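# Line up three lettered blocks alphabetically on the mat

## Task

Four blocks are present and three of them have a letter on their top face. Place those three entirely on the mat in one straight row with little space between them. Seen from the point halfway between the two arm bases, their letters must read in alphabetical order from left to right, facing up and not rotated or upside down. The fourth block must end up somewhere off the mat. Nothing may be held in place by the robot at the end, so release every block and move the grippers away.

## Robot and tools

Robot: two arms, left_arm and right_arm. Each has six revolute joints plus a parallel gripper. The names are labels only and do not match the left or right side of any image.

World frame: all reported positions share one frame. Its origin is on the table surface midway between the arms, +z is up, +x points out across the table, and left_arm sits on the +y side. Positions are in metres, orientations are quaternions in w,x,y,z order, and velocities are in m/s and rad/s. Reported hand positions can be a little wrong, more so when an arm is stretched far out.

Gripper: the fingers extend along the gripper's +z axis and close along its y axis. The reported end_effector_position is the spot between the pads with the fingers shut, roughly 2 cm short of the fingertips. Closing pushes the tips about 10 mm further along +z.

Tool execute_actions. Argument actions is a list that is empty or holds exactly one item. An empty list (LOOK) commands nothing and just returns the state. A move (ACT) is {"rows": [...], "steps": n} with n from 1 to 15 (default 15); each step lasts 1/30 s. Every row is used for one step, and if rows run out the last row repeats. A wait is {"steps": n} with n up to 300 and no rows; it counts steps from the previous result. Optional argument pictures (true/false) controls whether camera images come back; by default they do.

Row layout: one list of 14 numbers covering both arms, always all 14 even if one arm stays still. First 7 are left_arm: waist, shoulder, elbow, forearm roll, wrist pitch, wrist roll, then opening. Last 7 are the same order for right_arm. The six joint values are absolute target angles in radians, in the same form as the Joint positions line, not offsets. Stated ranges per arm: waist -6.283 to 6.283, shoulder -2.059 to 2.094, elbow -3.927 to 0.192, forearm roll -6.283 to 6.283, wrist pitch -1.693 to 3.142, wrist roll -6.283 to 6.283. Real limits may differ by up to 0.010 rad. A target more than 0.010 rad outside a range, and further out than the current angle, gets the whole call refused (nothing is sent). A target past the real end is clipped to it, and the result may say "joint sent to its limit" (possibly about an earlier action); absence of this line does not prove there is room left. Opening is an absolute value in [-1, 1]: +1 fully open, -1 closed.

Motion behaviour: joint targets change at most 3.14 rad/s with a 0.16 s ramp from rest, and all joints of an arm are slowed together so they arrive at once. Each step, targets are held within 0.623 rad of the measured angle, and if they would carry the gripper more than 70 mm from where it is measured, they are pulled back. So large moves need several calls. Between calls the arms keep heading for the last row sent, until everything is nearly still or a step is HELD; after that only a new action moves them further. Fingers already moving keep moving.

Result lines: the state line gives each arm's pose and velocities. Joint positions and Joint velocities list each arm's six joints (rad, rad/s) and then the pad gap in metres (0.084 when fully open). grip_measured is the measured opening on the same -1..1 scale you command. "joint command not followed" means a clearance check altered or blocked some joint targets; other parts of the row still ran. HELD marks steps where your row, or part of it, was not sent.

Gripping: to keep hold, command an opening clearly below grip_measured; the bigger the gap, the harder the squeeze (about 24 N per pad maximum for objects up to about 6 cm). Re-sending the read grip_measured still squeezes lightly; wide objects may slip. Closing fast can press harder, sometimes enough to force the fingers open.

Tool zoom_image: camera is one of cam_head_left, cam_head_right, cam_left_wrist, cam_right_wrist; region is [x0, y0, x1, y1] in pixels of that camera's latest image, origin top-left, at most 504 by 504. All images are 672x504. Calibration (intrinsics, distortion, T_world_to_cam) is given per camera; wrist camera poses follow their arm's joints, and head cameras may be off by a couple of degrees and millimetres. Useful for reading letters and their orientation.

Tool finished_scene: argument scene (integer, 1 or 2) ends that scene permanently and reports success; the next scene's task then arrives. Replying with no tool call ends everything.

Things to avoid: knocking or placing anything off the table (fails the task); arms striking or pressing on each other; hard pushes, slams, drops and slips. Contact torque hitting a joint's load limit (waist and shoulder 46, elbow and forearm roll 27.6, wrist pitch and wrist roll 18.4 N m, held weight included) triggers a torque fault: the arm backs off, pauses 10 s and drops the rest of the call. Holding loads heats motors; MOTOR HOT appears from 65 °C and at 80 °C an OVER-TEMPERATURE FAULT brakes that arm until it cools, so do not hold blocks longer than needed. Occasional external tugs on held parts or nudges to loose blocks may occur; recheck placement before ending.

Each tool is called after ">>>" as a command line: name --argument value for each argument, lists and objects as JSON in quotes; but a table of rows of numbers goes row by row, as --pt "numbers of a row", without its own name.

## Session

>>> execute_actions --actions '[]'

Scene clock: 0.00 s of 7600.00 s.
left_arm: end_effector_position=(+0.2336, +0.3967, +0.2357) grip_measured=+1.00 end_effector_quat_wxyz=(+0.023, +0.268, +0.939, -0.215) end_effector_velocity=(-0.000, +0.000, -0.000) end_effector_angular_velocity=(+0.000, -0.000, +0.001) | right_arm: end_effector_position=(+0.5269, -0.2774, +0.2852) grip_measured=+1.00 end_effector_quat_wxyz=(-0.005, +0.606, +0.795, +0.012) end_effector_velocity=(+0.000, -0.000, -0.000) end_effector_angular_velocity=(-0.000, +0.001, -0.000)
Joint positions: left_arm=[ 0.396 -0.779 -0.502 -0.355  1.543 -2.091  0.084] | right_arm=[ 0.409  0.175 -1.517  0.024  1.329 -1.597  0.084]
Joint velocities: left_arm=[ 0. -0.  0.  0. -0. -0.  0.] | right_arm=[-0.     0.001 -0.     0.    -0.    -0.    -0.   ]
camera_calibration (this result's frames):
cam_left_wrist: T_world_to_cam=[[0.521359, 0.746897, -0.412711, -0.286467], [0.849115, -0.502123, 0.163939, 0.032085], [-0.0847858, -0.43591, -0.895988, 0.535305], [0, 0, 0, 1]] pos_world=[0.167494, 0.463417, 0.356138]
cam_right_wrist: T_world_to_cam=[[0.959766, 0.280593, 0.0107919, -0.397612], [0.280777, -0.959474, -0.0239398, -0.336693], [0.0036372, 0.0260067, -0.999655, 0.425139], [0, 0, 0, 1]] pos_world=[0.474604, -0.222537, 0.421223]

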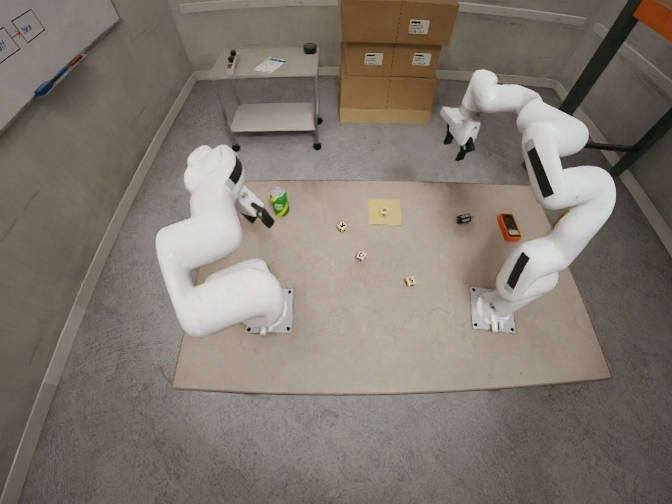

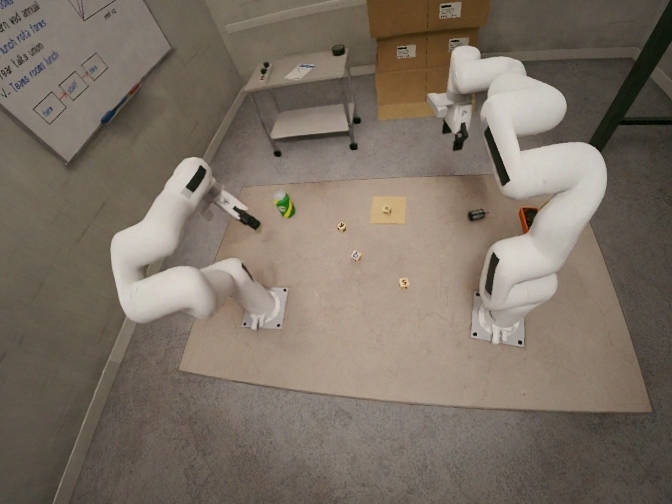

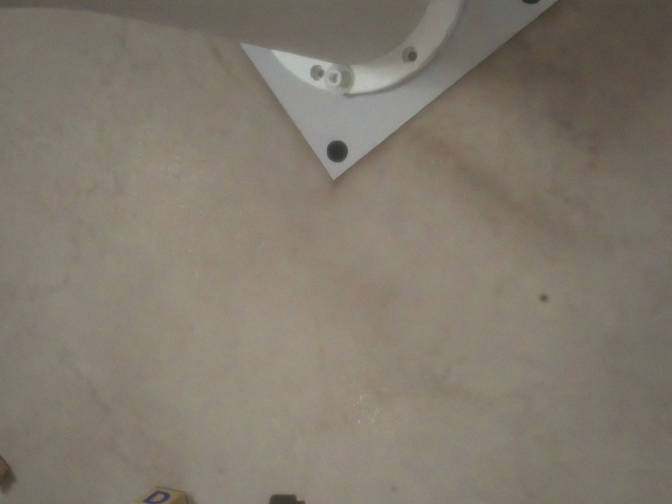

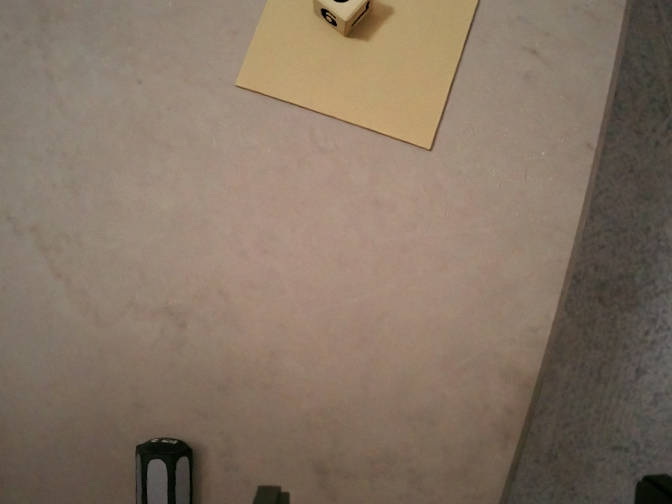

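>>> execute_actions --actions '[{"rows":[[1.2,-0.779,-0.502,-0.355,1.543,-2.091,1,1.246,0.007,-1.645,0,1.638,1.086,1]]}]' --pictures false

>>> execute_actions --actions '[{"steps":45}]'

Scene clock: 8.50 s of 7600.00 s.
left_arm: end_effector_position=(+0.1817, +0.5320, +0.2358) grip_measured=+1.00 end_effector_quat_wxyz=(+0.093, -0.057, +0.975, -0.195) end_effector_velocity=(-0.207, +0.244, -0.000) end_effector_angular_velocity=(+0.002, +0.002, +1.457) | right_arm: end_effector_position=(+0.4334, -0.1304, +0.3383) grip_measured=+1.00 end_effector_quat_wxyz=(-0.005, +0.606, +0.795, +0.006) end_effector_velocity=(-0.262, +0.293, +0.097) end_effector_angular_velocity=(-0.025, +0.014, -0.089)
Joint positions: left_arm=[ 1.069 -0.779 -0.502 -0.355  1.543 -2.091  0.084] | right_arm=[ 0.746  0.1   -1.575  0.013  1.467 -1.255  0.084]
Joint velocities: left_arm=[ 1.457  0.001 -0.001  0.003 -0.002  0.     0.   ] | right_arm=[ 0.775 -0.142 -0.107 -0.02   0.263  0.87  -0.   ]
Steps of this call (steps 1 to 90: nothing new was sent; then 5.00 s passed at rest; steps 91 to 105: all 15 steps of this action). Readings (joint positions):
91: left_arm=[0.396 -0.779 -0.502 -0.355 1.543 -2.091] | right_arm=[0.410 0.175 -1.517 0.024 1.329 -1.596]
92: left_arm=[0.401 -0.779 -0.502 -0.355 1.544 -2.091] | right_arm=[0.413 0.174 -1.518 0.024 1.332 -1.590]
94: left_arm=[0.453 -0.779 -0.502 -0.355 1.544 -2.091] | right_arm=[0.454 0.165 -1.525 0.021 1.355 -1.545]
98: left_arm=[0.686 -0.779 -0.502 -0.355 1.543 -2.091] | right_arm=[0.564 0.135 -1.548 0.019 1.401 -1.441]
105: the state above

Scene clock: 10.00 s of 7600.00 s.
left_arm: end_effector_position=(+0.1618, +0.5525, +0.2357) grip_measured=+1.00 end_effector_quat_wxyz=(+0.106, -0.121, +0.969, -0.189) end_effector_velocity=(+0.000, +0.000, +0.000) end_effector_angular_velocity=(+0.001, -0.000, -0.000) | right_arm: end_effector_position=(+0.2304, +0.0001, +0.3999) grip_measured=+1.00 end_effector_quat_wxyz=(+0.000, +1.000, -0.000, -0.000) end_effector_velocity=(-0.000, -0.000, -0.000) end_effector_angular_velocity=(-0.002, +0.001, -0.003)
Joint positions: left_arm=[ 1.2   -0.779 -0.502 -0.355  1.543 -2.091  0.084] | right_arm=[ 1.246  0.007 -1.645 -0.     1.638  1.085  0.084]
Joint velocities: left_arm=[-0.001 -0.001 -0.    -0.    -0.    -0.    -0.   ] | right_arm=[ 0.001  0.     0.001 -0.     0.001  0.004  0.   ]
Steps of this call (steps 1 to 45: the robot went on to your last target). Readings (joint positions):
1: left_arm=[1.114 -0.779 -0.502 -0.355 1.543 -2.091] | right_arm=[0.772 0.095 -1.578 0.013 1.476 -1.226]
2: left_arm=[1.148 -0.779 -0.502 -0.355 1.543 -2.091] | right_arm=[0.798 0.090 -1.582 0.012 1.485 -1.194]
4: left_arm=[1.182 -0.779 -0.502 -0.355 1.543 -2.091] | right_arm=[0.849 0.081 -1.589 0.011 1.502 -1.127]
8: left_arm=[1.196 -0.779 -0.502 -0.355 1.543 -2.091] | right_arm=[0.950 0.062 -1.603 0.008 1.537 -0.970]
45: the state above
camera_calibration (this result's frames):
cam_left_wrist: T_world_to_cam=[[-0.176029, 0.893846, -0.412374, -0.333802], [0.950716, 0.262997, 0.164233, -0.268024], [0.255252, -0.363141, -0.896089, 0.501931], [0, 0, 0, 1]] pos_world=[0.0679369, 0.551129, 0.356141]
cam_right_wrist: T_world_to_cam=[[0.0151383, -0.999881, -0.00301591, 0.0311459], [-0.999885, -0.0151356, -0.000932924, 0.301344], [0.000887165, 0.00302969, -0.999995, 0.534513], [0, 0, 0, 1]] pos_world=[0.300364, 0.0340838, 0.534886]

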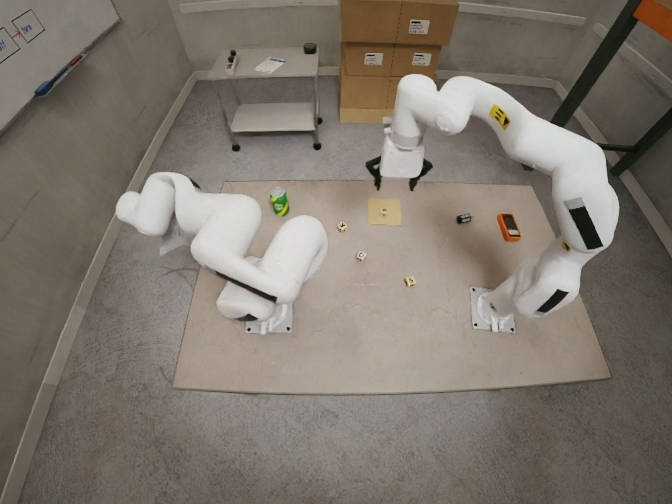

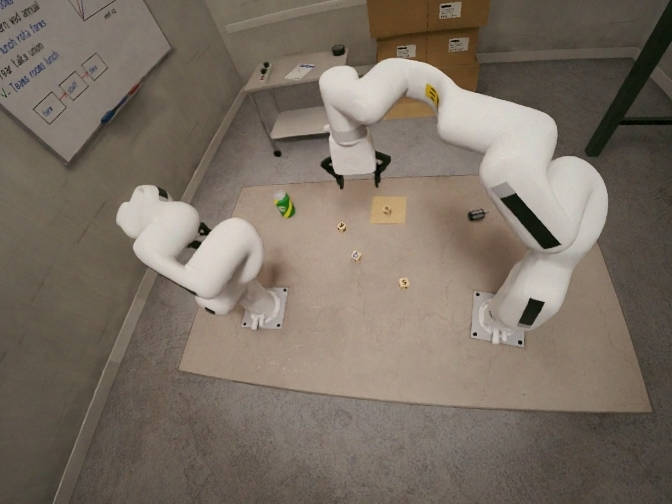

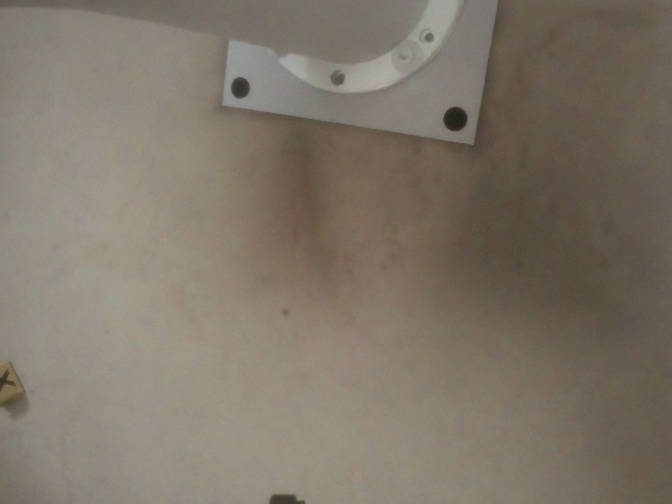

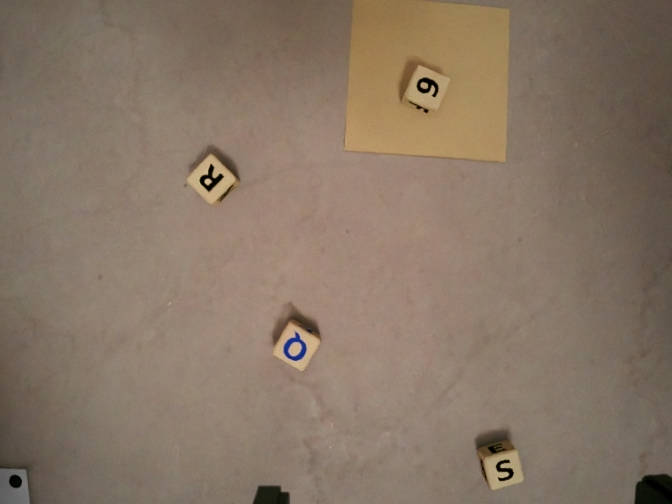

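>>> zoom_image --camera "cam_right_wrist" --region '[160, 140, 400, 380]'

>>> zoom_image --camera "cam_right_wrist" --region '[460, 424, 540, 504]'

>>> zoom_image --camera "cam_right_wrist" --region '[340, 0, 520, 180]'

Region (160, 140, 400, 380) of cam_right_wrist's 672x504 image, scaled by 2.100, with more detail than that image has.

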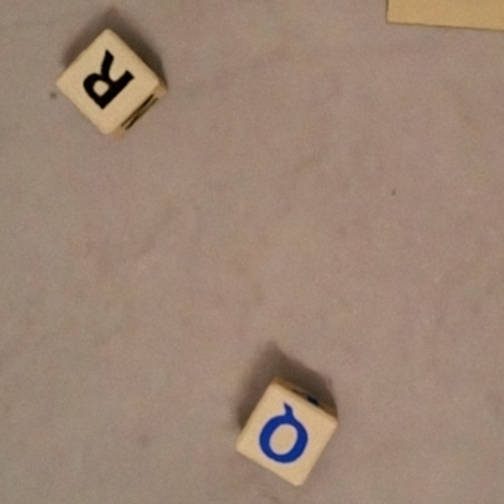

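Region (460, 424, 540, 504) of cam_right_wrist's 672x504 image, scaled by 6.300, with more detail than that image has.

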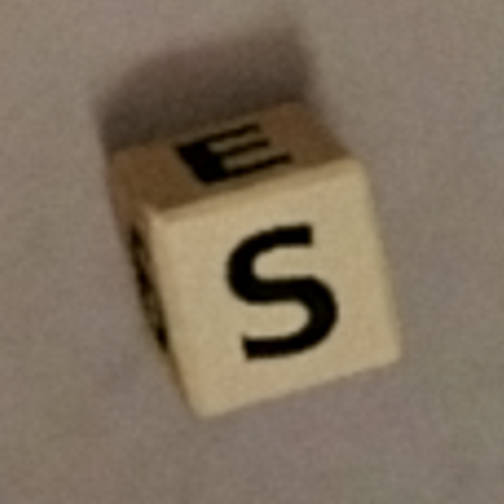

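Region (340, 0, 520, 180) of cam_right_wrist's 672x504 image, scaled by 2.800, with more detail than that image has.

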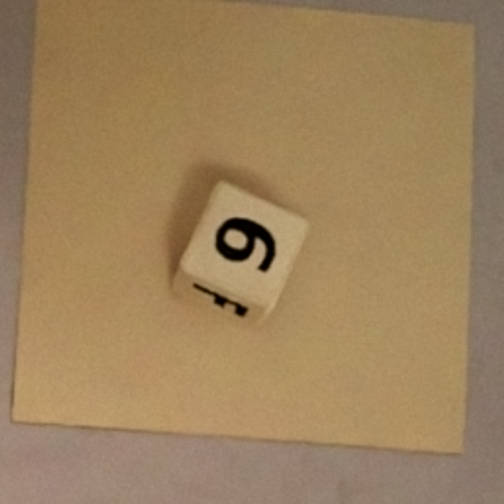

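>>> execute_actions --actions '[{"rows":[[1.2,0,-1.2,0,1.2,-2.091,1,0.886,0.448,-1.39,0,0.942,1.126,1]]}]' --pictures false

>>> execute_actions --actions '[{"steps":20}]' --pictures false

>>> execute_actions --actions '[{"rows":[[1.2,0,-1.2,0,1.2,-2.091,1,0.886,0.596,-1.346,0,0.75,1.126,1]]}]' --pictures false

>>> execute_actions --actions '[{"rows":[[1.2,0,-1.2,0,1.2,-2.091,1,0.886,0.596,-1.346,0,0.75,1.126,-0.7]]}]' --pictures false

>>> execute_actions --actions '[{"rows":[[1.2,0,-1.2,0,1.2,-2.091,1,0.886,0.448,-1.39,0,0.942,1.126,-0.7]],"steps":10}]' --pictures false

>>> execute_actions --actions '[{"rows":[[1.2,0,-1.2,0,1.2,-2.091,1,0.7,0.2,-0.88,0,0.68,0.94,-0.7]]}]' --pictures false

>>> execute_actions --actions '[{"steps":8}]' --pictures false

>>> execute_actions --actions '[{"rows":[[1.2,0,-1.2,0,1.2,-2.091,1,0.7,0.27,-0.862,0,0.592,0.94,-0.7],[1.2,0,-1.2,0,1.2,-2.091,1,0.7,0.27,-0.862,0,0.592,0.94,-0.7],[1.2,0,-1.2,0,1.2,-2.091,1,0.7,0.27,-0.862,0,0.592,0.94,-0.7],[1.2,0,-1.2,0,1.2,-2.091,1,0.7,0.27,-0.862,0,0.592,0.94,-0.7],[1.2,0,-1.2,0,1.2,-2.091,1,0.7,0.27,-0.862,0,0.592,0.94,-0.7],[1.2,0,-1.2,0,1.2,-2.091,1,0.7,0.298,-0.855,0,0.557,0.94,-0.7]]}]' --pictures false

>>> execute_actions --actions '[{"rows":[[1.2,0,-1.2,0,1.2,-2.091,1,0.7,0.298,-0.855,0,0.557,0.94,1]],"steps":10}]' --pictures false

>>> execute_actions --actions '[{"rows":[[1.2,0,-1.2,0,1.2,-2.091,1,0.7,0.105,-0.906,0,0.801,0.94,1]],"steps":10}]' --pictures false

>>> execute_actions --actions '[{"rows":[[1.2,0,-1.2,0,1.2,-2.091,1,1.318,0.313,-1.19,0,0.877,0.043,1]]}]' --pictures false

>>> execute_actions --actions '[{"steps":22}]'

Scene clock: 39.30 s of 7600.00 s.
left_arm: end_effector_position=(+0.1623, +0.7299, +0.2623) grip_measured=+1.00 end_effector_quat_wxyz=(+0.040, -0.113, +0.991, -0.064) end_effector_velocity=(+0.018, +0.415, -0.014) end_effector_angular_velocity=(+0.445, +0.357, -0.099) | right_arm: end_effector_position=(+0.3459, +0.0119, +0.2595) grip_measured=+1.00 end_effector_quat_wxyz=(+0.003, +0.995, -0.100, -0.002) end_effector_velocity=(+0.246, -0.042, -0.332) end_effector_angular_velocity=(+0.009, -0.007, -0.451)
Joint positions: left_arm=[ 1.2   -0.308 -0.935 -0.132  1.327 -2.091  0.084] | right_arm=[ 1.066  0.228 -1.517 -0.     1.297  1.106  0.084]
Joint velocities: left_arm=[ 0.     1.145 -0.983  0.488 -0.471  0.     0.   ] | right_arm=[-0.406  0.497  0.287  0.    -0.795  0.045  0.   ]
Steps of this call (steps 1 to 15: the robot went on to your last target; steps 16 to 90: nothing new was sent; then 25.80 s passed at rest; steps 91 to 105: all 15 steps of this action). Readings (joint positions):
91: left_arm=[1.200 -0.779 -0.502 -0.355 1.543 -2.091] | right_arm=[1.246 0.007 -1.645 0.000 1.638 1.086]
92: left_arm=[1.200 -0.774 -0.507 -0.352 1.540 -2.091] | right_arm=[1.244 0.009 -1.644 0.000 1.632 1.086]
94: left_arm=[1.200 -0.724 -0.555 -0.322 1.513 -2.091] | right_arm=[1.220 0.034 -1.632 0.000 1.587 1.089]
98: left_arm=[1.200 -0.577 -0.704 -0.247 1.438 -2.091] | right_arm=[1.162 0.112 -1.583 0.000 1.484 1.095]
105: the state above

Scene clock: 39.97 s of 7600.00 s.
left_arm: end_effector_position=(+0.1690, +0.8411, +0.2485) grip_measured=+1.00 end_effector_quat_wxyz=(+0.000, -0.095, +0.995, +0.000) end_effector_velocity=(+0.000, +0.001, -0.002) end_effector_angular_velocity=(-0.003, +0.002, -0.001) | right_arm: end_effector_position=(+0.4389, -0.0342, +0.1127) grip_measured=+1.00 end_effector_quat_wxyz=(-0.002, +0.980, -0.198, +0.001) end_effector_velocity=(+0.002, -0.001, -0.002) end_effector_angular_velocity=(+0.003, -0.004, -0.004)
Joint positions: left_arm=[ 1.2   -0.001 -1.2   -0.     1.2   -2.091  0.084] | right_arm=[ 0.888  0.445 -1.393  0.     0.943  1.126  0.084]
Joint velocities: left_arm=[-0.     0.007 -0.002  0.001 -0.002  0.     0.   ] | right_arm=[-0.004  0.002  0.004 -0.001 -0.012  0.001  0.   ]
Steps of this call (steps 1 to 20: the robot went on to your last target). Readings (joint positions):
1: left_arm=[1.200 -0.269 -0.968 -0.115 1.311 -2.091] | right_arm=[1.053 0.244 -1.508 -0.000 1.270 1.107]
2: left_arm=[1.200 -0.231 -1.001 -0.099 1.296 -2.091] | right_arm=[1.039 0.261 -1.498 -0.000 1.244 1.109]
4: left_arm=[1.200 -0.155 -1.066 -0.067 1.264 -2.091] | right_arm=[1.012 0.294 -1.479 -0.000 1.190 1.112]
8: left_arm=[1.200 -0.031 -1.171 -0.014 1.214 -2.091] | right_arm=[0.958 0.361 -1.441 -0.000 1.083 1.118]
20: the state above

Scene clock: 40.47 s of 7600.00 s.
left_arm: end_effector_position=(+0.1690, +0.8412, +0.2482) grip_measured=+1.00 end_effector_quat_wxyz=(+0.000, -0.095, +0.995, +0.000) end_effector_velocity=(+0.000, -0.000, +0.000) end_effector_angular_velocity=(-0.001, +0.000, -0.000) | right_arm: end_effector_position=(+0.4401, -0.0342, +0.0262) grip_measured=+1.00 end_effector_quat_wxyz=(-0.002, +0.980, -0.199, +0.002) end_effector_velocity=(+0.004, +0.004, +0.004) end_effector_angular_velocity=(+0.015, -0.016, -0.001)
Joint positions: left_arm=[ 1.2   -0.    -1.2   -0.     1.2   -2.091  0.084] | right_arm=[ 0.886  0.593 -1.349 -0.     0.751  1.126  0.084]
Joint velocities: left_arm=[-0.     0.    -0.001  0.     0.001 -0.     0.   ] | right_arm=[-0.001 -0.005 -0.001  0.001 -0.016  0.    -0.   ]
Steps of this call (steps 1 to 15: all 15 steps of this action). Readings (joint positions):
1: left_arm=[1.200 -0.001 -1.200 -0.000 1.200 -2.091] | right_arm=[0.887 0.445 -1.392 0.000 0.942 1.126]
2: left_arm=[1.200 -0.001 -1.200 -0.000 1.200 -2.091] | right_arm=[0.887 0.449 -1.391 0.000 0.936 1.126]
4: left_arm=[1.200 -0.000 -1.200 -0.000 1.200 -2.091] | right_arm=[0.887 0.480 -1.386 -0.000 0.885 1.126]
8: left_arm=[1.200 -0.000 -1.200 -0.000 1.200 -2.091] | right_arm=[0.886 0.578 -1.347 0.000 0.784 1.126]
15: the state above

Scene clock: 40.97 s of 7600.00 s.
left_arm: end_effector_position=(+0.1690, +0.8412, +0.2481) grip_measured=+1.00 end_effector_quat_wxyz=(+0.000, -0.095, +0.995, -0.000) end_effector_velocity=(+0.000, -0.000, +0.000) end_effector_angular_velocity=(+0.000, -0.000, -0.000) | right_arm: end_effector_position=(+0.4400, -0.0345, +0.0255) grip_measured=-0.33 end_effector_quat_wxyz=(-0.002, +0.980, -0.199, +0.002) end_effector_velocity=(-0.001, -0.001, -0.001) end_effector_angular_velocity=(-0.001, +0.002, -0.000)
Joint positions: left_arm=[ 1.2   -0.    -1.2   -0.     1.2   -2.091  0.084] | right_arm=[ 0.886  0.593 -1.348 -0.     0.75   1.126  0.03 ]
Joint velocities: left_arm=[-0.    -0.001 -0.    -0.     0.001  0.     0.   ] | right_arm=[-0.     0.001  0.002  0.001 -0.001 -0.001  0.   ]
Steps of this call (steps 1 to 15: all 15 steps of this action). Readings (joint positions):
1: left_arm=[1.200 -0.000 -1.200 -0.000 1.200 -2.091] | right_arm=[0.886 0.593 -1.349 -0.000 0.750 1.126]
2: left_arm=[1.200 -0.000 -1.200 -0.000 1.200 -2.091] | right_arm=[0.886 0.593 -1.348 -0.000 0.750 1.126]
4: left_arm=[1.200 -0.000 -1.200 -0.000 1.200 -2.091] | right_arm=[0.886 0.595 -1.347 -0.000 0.750 1.126]
8: left_arm=[1.200 -0.000 -1.200 -0.000 1.200 -2.091] | right_arm=[0.886 0.593 -1.348 -0.000 0.750 1.126]
15: the state above

Scene clock: 41.30 s of 7600.00 s.
left_arm: end_effector_position=(+0.1690, +0.8412, +0.2481) grip_measured=+1.00 end_effector_quat_wxyz=(+0.000, -0.095, +0.995, -0.000) end_effector_velocity=(+0.000, -0.000, -0.000) end_effector_angular_velocity=(-0.001, +0.000, -0.000) | right_arm: end_effector_position=(+0.4421, -0.0325, +0.1122) grip_measured=-0.33 end_effector_quat_wxyz=(-0.007, +0.980, -0.199, +0.005) end_effector_velocity=(-0.028, -0.024, +0.032) end_effector_angular_velocity=(-0.069, +0.080, -0.002)
Joint positions: left_arm=[ 1.2   -0.    -1.2    0.     1.2   -2.091  0.084] | right_arm=[ 0.886  0.449 -1.394 -0.     0.929  1.126  0.03 ]
Joint velocities: left_arm=[-0.     0.001  0.001 -0.     0.    -0.    -0.   ] | right_arm=[-0.    -0.09   0.013  0.002  0.182  0.001  0.   ]
Steps of this call (steps 1 to 10: all 10 steps of this action). Readings (joint positions):
1: left_arm=[1.200 -0.000 -1.200 -0.000 1.200 -2.091] | right_arm=[0.886 0.593 -1.348 -0.000 0.750 1.126]
2: left_arm=[1.200 -0.000 -1.200 0.000 1.200 -2.091] | right_arm=[0.886 0.591 -1.348 -0.000 0.756 1.126]
4: left_arm=[1.200 -0.000 -1.200 -0.000 1.200 -2.091] | right_arm=[0.886 0.563 -1.349 0.000 0.808 1.126]
8: left_arm=[1.200 -0.000 -1.200 -0.000 1.200 -2.091] | right_arm=[0.886 0.466 -1.388 -0.000 0.910 1.126]
10: the state above

Scene clock: 41.80 s of 7600.00 s.
left_arm: end_effector_position=(+0.1690, +0.8412, +0.2481) grip_measured=+1.00 end_effector_quat_wxyz=(+0.000, -0.095, +0.995, -0.000) end_effector_velocity=(+0.000, +0.000, +0.000) end_effector_angular_velocity=(+0.001, -0.000, -0.000) | right_arm: end_effector_position=(+0.4090, -0.1727, +0.0671) grip_measured=-0.33 end_effector_quat_wxyz=(+0.001, +0.980, -0.200, -0.002) end_effector_velocity=(-0.041, -0.088, -0.029) end_effector_angular_velocity=(+0.006, -0.009, +0.014)
Joint positions: left_arm=[ 1.2    0.    -1.2    0.     1.2   -2.091  0.084] | right_arm=[ 0.706  0.211 -0.901  0.     0.693  0.949  0.03 ]
Joint velocities: left_arm=[-0.     0.    -0.001  0.    -0.     0.    -0.   ] | right_arm=[-0.118 -0.171  0.346 -0.    -0.186 -0.131 -0.   ]
Steps of this call (steps 1 to 15: all 15 steps of this action). Readings (joint positions):
1: left_arm=[1.200 -0.000 -1.200 0.000 1.200 -2.091] | right_arm=[0.886 0.448 -1.393 -0.000 0.934 1.126]
2: left_arm=[1.200 -0.000 -1.200 0.000 1.200 -2.091] | right_arm=[0.884 0.446 -1.385 0.000 0.933 1.123]
4: left_arm=[1.200 -0.000 -1.200 0.000 1.200 -2.091] | right_arm=[0.866 0.423 -1.330 0.000 0.906 1.101]
8: left_arm=[1.200 -0.000 -1.200 0.000 1.200 -2.091] | right_arm=[0.795 0.332 -1.144 -0.000 0.815 1.036]
15: the state above

Scene clock: 42.07 s of 7600.00 s.
left_arm: end_effector_position=(+0.1690, +0.8412, +0.2481) grip_measured=+1.00 end_effector_quat_wxyz=(+0.000, -0.095, +0.995, -0.000) end_effector_velocity=(-0.000, +0.000, -0.001) end_effector_angular_velocity=(-0.001, +0.000, +0.001) | right_arm: end_effector_position=(+0.4075, -0.1765, +0.0664) grip_measured=-0.33 end_effector_quat_wxyz=(-0.000, +0.980, -0.199, +0.000) end_effector_velocity=(-0.003, -0.004, -0.003) end_effector_angular_velocity=(-0.003, +0.005, -0.001)
Joint positions: left_arm=[ 1.2    0.    -1.2    0.     1.2   -2.091  0.084] | right_arm=[ 0.701  0.201 -0.882 -0.     0.68   0.94   0.03 ]
Joint velocities: left_arm=[ 0.001  0.001  0.001  0.    -0.    -0.     0.   ] | right_arm=[-0.004 -0.004  0.013  0.    -0.004 -0.003 -0.   ]
Steps of this call (steps 1 to 8: the robot went on to your last target). Readings (joint positions):
1: left_arm=[1.200 0.000 -1.200 -0.000 1.200 -2.091] | right_arm=[0.704 0.207 -0.892 0.000 0.688 0.945]
2: left_arm=[1.200 0.000 -1.200 0.000 1.200 -2.091] | right_arm=[0.703 0.204 -0.888 0.000 0.685 0.943]
4: left_arm=[1.200 -0.000 -1.200 -0.000 1.200 -2.091] | right_arm=[0.702 0.202 -0.884 -0.000 0.682 0.941]
8: the state above

Scene clock: 42.57 s of 7600.00 s.
left_arm: end_effector_position=(+0.1690, +0.8412, +0.2481) grip_measured=+1.00 end_effector_quat_wxyz=(+0.000, -0.095, +0.995, -0.000) end_effector_velocity=(-0.000, +0.000, -0.001) end_effector_angular_velocity=(-0.002, +0.001, +0.001) | right_arm: end_effector_position=(+0.4048, -0.1787, +0.0227) grip_measured=-0.33 end_effector_quat_wxyz=(-0.000, +0.980, -0.199, +0.000) end_effector_velocity=(+0.007, +0.003, +0.002) end_effector_angular_velocity=(+0.012, -0.020, -0.002)
Joint positions: left_arm=[ 1.2   -0.    -1.2   -0.     1.2   -2.091  0.084] | right_arm=[ 0.7    0.297 -0.856 -0.     0.558  0.94   0.03 ]
Joint velocities: left_arm=[ 0.     0.003 -0.     0.    -0.    -0.001 -0.   ] | right_arm=[-0.001  0.002 -0.006  0.    -0.02   0.001  0.   ]
Steps of this call (steps 1 to 15: all 15 steps of this action). Readings (joint positions):
1: left_arm=[1.200 0.000 -1.200 -0.000 1.200 -2.091] | right_arm=[0.701 0.201 -0.881 -0.000 0.680 0.940]
2: left_arm=[1.200 -0.000 -1.200 -0.000 1.200 -2.091] | right_arm=[0.701 0.204 -0.881 -0.000 0.673 0.940]
4: left_arm=[1.200 -0.000 -1.200 -0.000 1.200 -2.091] | right_arm=[0.701 0.230 -0.876 -0.000 0.637 0.940]
8: left_arm=[1.200 -0.000 -1.200 -0.000 1.200 -2.091] | right_arm=[0.700 0.277 -0.859 0.000 0.587 0.940]
15: the state above

Scene clock: 42.90 s of 7600.00 s.
left_arm: end_effector_position=(+0.1690, +0.8412, +0.2481) grip_measured=+1.00 end_effector_quat_wxyz=(+0.000, -0.095, +0.995, -0.000) end_effector_velocity=(-0.000, -0.000, -0.001) end_effector_angular_velocity=(-0.002, +0.001, +0.000) | right_arm: end_effector_position=(+0.4047, -0.1788, +0.0222) grip_measured=+0.99 end_effector_quat_wxyz=(-0.000, +0.980, -0.199, +0.000) end_effector_velocity=(-0.000, -0.000, -0.000) end_effector_angular_velocity=(-0.001, +0.002, +0.000)
Joint positions: left_arm=[ 1.2   -0.    -1.2   -0.     1.2   -2.091  0.084] | right_arm=[ 0.7    0.298 -0.855 -0.     0.557  0.94   0.084]
Joint velocities: left_arm=[ 0.     0.001  0.001 -0.    -0.    -0.    -0.   ] | right_arm=[ 0.    -0.    -0.    -0.     0.002  0.     0.005]
Steps of this call (steps 1 to 10: all 10 steps of this action). Readings (joint positions):
1: left_arm=[1.200 -0.000 -1.200 -0.000 1.200 -2.091] | right_arm=[0.700 0.297 -0.856 -0.000 0.558 0.940]
2: left_arm=[1.200 0.000 -1.200 0.000 1.200 -2.091] | right_arm=[0.700 0.297 -0.856 -0.000 0.557 0.940]
4: left_arm=[1.200 -0.000 -1.200 -0.000 1.200 -2.091] | right_arm=[0.700 0.297 -0.856 -0.000 0.557 0.940]
8: left_arm=[1.200 0.000 -1.200 -0.000 1.200 -2.091] | right_arm=[0.700 0.298 -0.855 -0.000 0.557 0.940]
10: the state above

Scene clock: 43.23 s of 7600.00 s.
left_arm: end_effector_position=(+0.1690, +0.8412, +0.2481) grip_measured=+1.00 end_effector_quat_wxyz=(+0.000, -0.095, +0.995, -0.000) end_effector_velocity=(-0.000, -0.000, +0.000) end_effector_angular_velocity=(+0.001, -0.000, +0.000) | right_arm: end_effector_position=(+0.4104, -0.1753, +0.1099) grip_measured=+1.00 end_effector_quat_wxyz=(-0.006, +0.980, -0.199, +0.006) end_effector_velocity=(-0.031, -0.019, +0.070) end_effector_angular_velocity=(-0.044, +0.075, -0.001)
Joint positions: left_arm=[ 1.2   -0.    -1.2    0.     1.2   -2.091  0.084] | right_arm=[ 0.7    0.111 -0.909 -0.     0.78   0.94   0.084]
Joint velocities: left_arm=[ 0.    -0.001  0.001 -0.    -0.    -0.    -0.   ] | right_arm=[-0.    -0.188 -0.015  0.001  0.29   0.    -0.   ]
Steps of this call (steps 1 to 10: all 10 steps of this action). Readings (joint positions):
1: left_arm=[1.200 0.000 -1.200 0.000 1.200 -2.091] | right_arm=[0.700 0.298 -0.855 -0.000 0.557 0.940]
2: left_arm=[1.200 0.000 -1.200 0.000 1.200 -2.091] | right_arm=[0.700 0.295 -0.856 0.000 0.562 0.940]
4: left_arm=[1.200 0.000 -1.200 -0.000 1.200 -2.091] | right_arm=[0.700 0.263 -0.860 0.000 0.613 0.940]
8: left_arm=[1.200 0.000 -1.200 0.000 1.200 -2.091] | right_arm=[0.700 0.138 -0.902 -0.000 0.750 0.940]
10: the state above

Scene clock: 43.73 s of 7600.00 s.
left_arm: end_effector_position=(+0.1690, +0.8412, +0.2481) grip_measured=+1.00 end_effector_quat_wxyz=(+0.000, -0.095, +0.995, -0.000) end_effector_velocity=(+0.000, -0.000, +0.000) end_effector_angular_velocity=(+0.001, -0.000, -0.000) | right_arm: end_effector_position=(+0.3260, -0.0267, +0.1097) grip_measured=+1.00 end_effector_quat_wxyz=(+0.000, +0.980, +0.199, -0.000) end_effector_velocity=(-0.240, +0.303, +0.004) end_effector_angular_velocity=(+0.003, -0.001, +2.017)
Joint positions: left_arm=[ 1.2   -0.    -1.2    0.     1.2   -2.091  0.084] | right_arm=[ 1.05   0.226 -1.066  0.     0.84   0.488  0.084]
Joint velocities: left_arm=[-0.001 -0.001  0.     0.    -0.    -0.    -0.   ] | right_arm=[ 0.757  0.247 -0.351  0.001  0.102 -1.26   0.   ]
Steps of this call (steps 1 to 15: all 15 steps of this action). Readings (joint positions):
1: left_arm=[1.200 0.000 -1.200 0.000 1.200 -2.091] | right_arm=[0.700 0.108 -0.909 -0.000 0.788 0.940]
2: left_arm=[1.200 0.000 -1.200 -0.000 1.200 -2.091] | right_arm=[0.704 0.109 -0.909 -0.000 0.794 0.934]
4: left_arm=[1.200 -0.000 -1.200 -0.000 1.200 -2.091] | right_arm=[0.748 0.127 -0.928 -0.000 0.801 0.885]
8: left_arm=[1.200 -0.000 -1.200 -0.000 1.200 -2.091] | right_arm=[0.869 0.167 -0.983 0.000 0.816 0.758]
15: the state above

Scene clock: 44.47 s of 7600.00 s.
left_arm: end_effector_position=(+0.1690, +0.8412, +0.2481) grip_measured=+1.00 end_effector_quat_wxyz=(+0.000, -0.095, +0.995, -0.000) end_effector_velocity=(+0.000, -0.000, +0.000) end_effector_angular_velocity=(+0.000, -0.000, +0.000) | right_arm: end_effector_position=(+0.2245, +0.0688, +0.1103) grip_measured=+1.00 end_effector_quat_wxyz=(+0.000, +0.849, +0.528, +0.000) end_effector_velocity=(-0.004, +0.001, -0.001) end_effector_angular_velocity=(-0.001, +0.001, +0.010)
Joint positions: left_arm=[ 1.2   -0.    -1.2    0.     1.2   -2.091  0.084] | right_arm=[ 1.317  0.313 -1.19  -0.     0.877  0.043  0.084]
Joint velocities: left_arm=[-0.    -0.001  0.001  0.    -0.    -0.     0.   ] | right_arm=[ 0.007  0.002  0.    -0.    -0.001 -0.003 -0.   ]
Steps of this call (steps 1 to 22: the robot went on to your last target). Readings (joint positions):
1: left_arm=[1.200 0.000 -1.200 0.000 1.200 -2.091] | right_arm=[1.075 0.234 -1.077 0.000 0.844 0.446]
2: left_arm=[1.200 0.000 -1.200 -0.000 1.200 -2.091] | right_arm=[1.101 0.243 -1.089 0.000 0.847 0.404]
4: left_arm=[1.200 0.000 -1.200 -0.000 1.200 -2.091] | right_arm=[1.151 0.259 -1.112 0.000 0.854 0.321]
8: left_arm=[1.200 0.000 -1.200 -0.000 1.200 -2.091] | right_arm=[1.249 0.291 -1.158 0.000 0.867 0.158]
22: the state above
camera_calibration (this result's frames):
cam_left_wrist: T_world_to_cam=[[-0.177589, 0.983787, -0.025015, -0.757037], [0.984094, 0.177647, 0.00011649, -0.245986], [0.00455844, -0.0245964, -0.999687, 0.39934], [0, 0, 0, 1]] pos_world=[0.105812, 0.798284, 0.380306]
cam_right_wrist: T_world_to_cam=[[0.903592, -0.428384, -0.00303186, -0.139738], [-0.428388, -0.903594, -0.000944532, 0.229027], [-0.00233495, 0.00215228, -0.999995, 0.245486], [0, 0, 0, 1]] pos_world=[0.224952, 0.146558, 0.245277]

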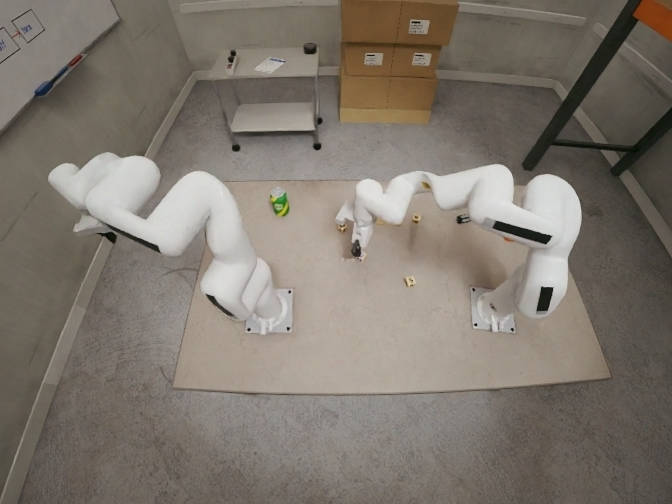

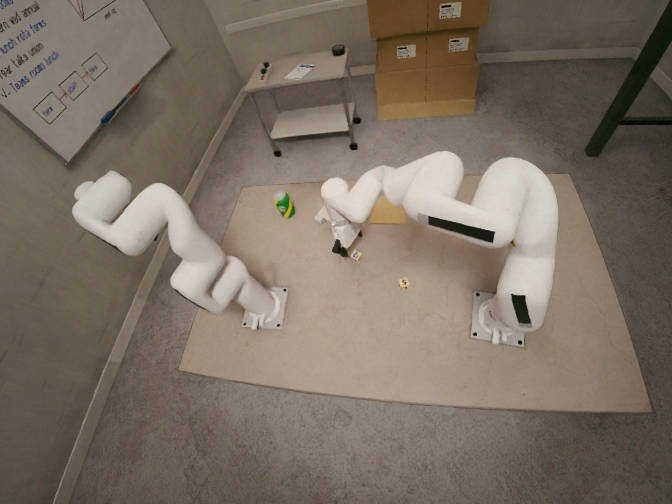

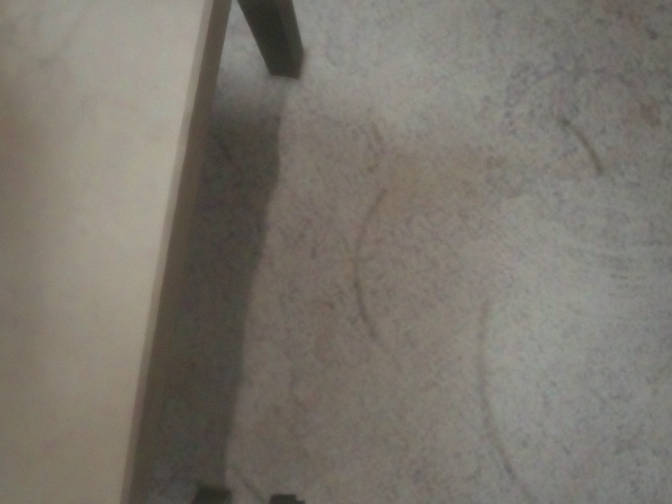

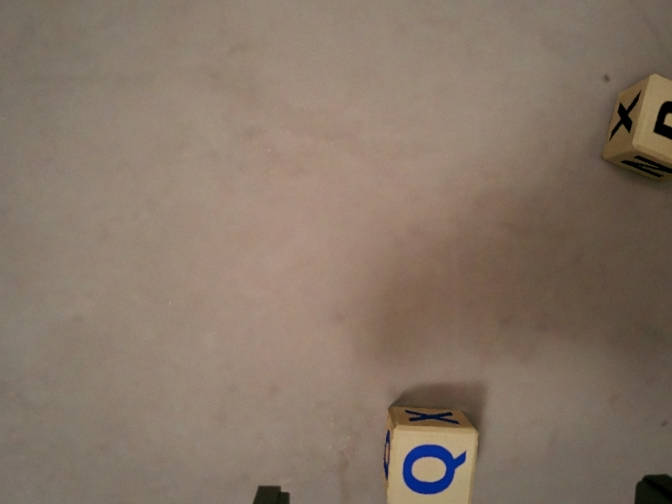

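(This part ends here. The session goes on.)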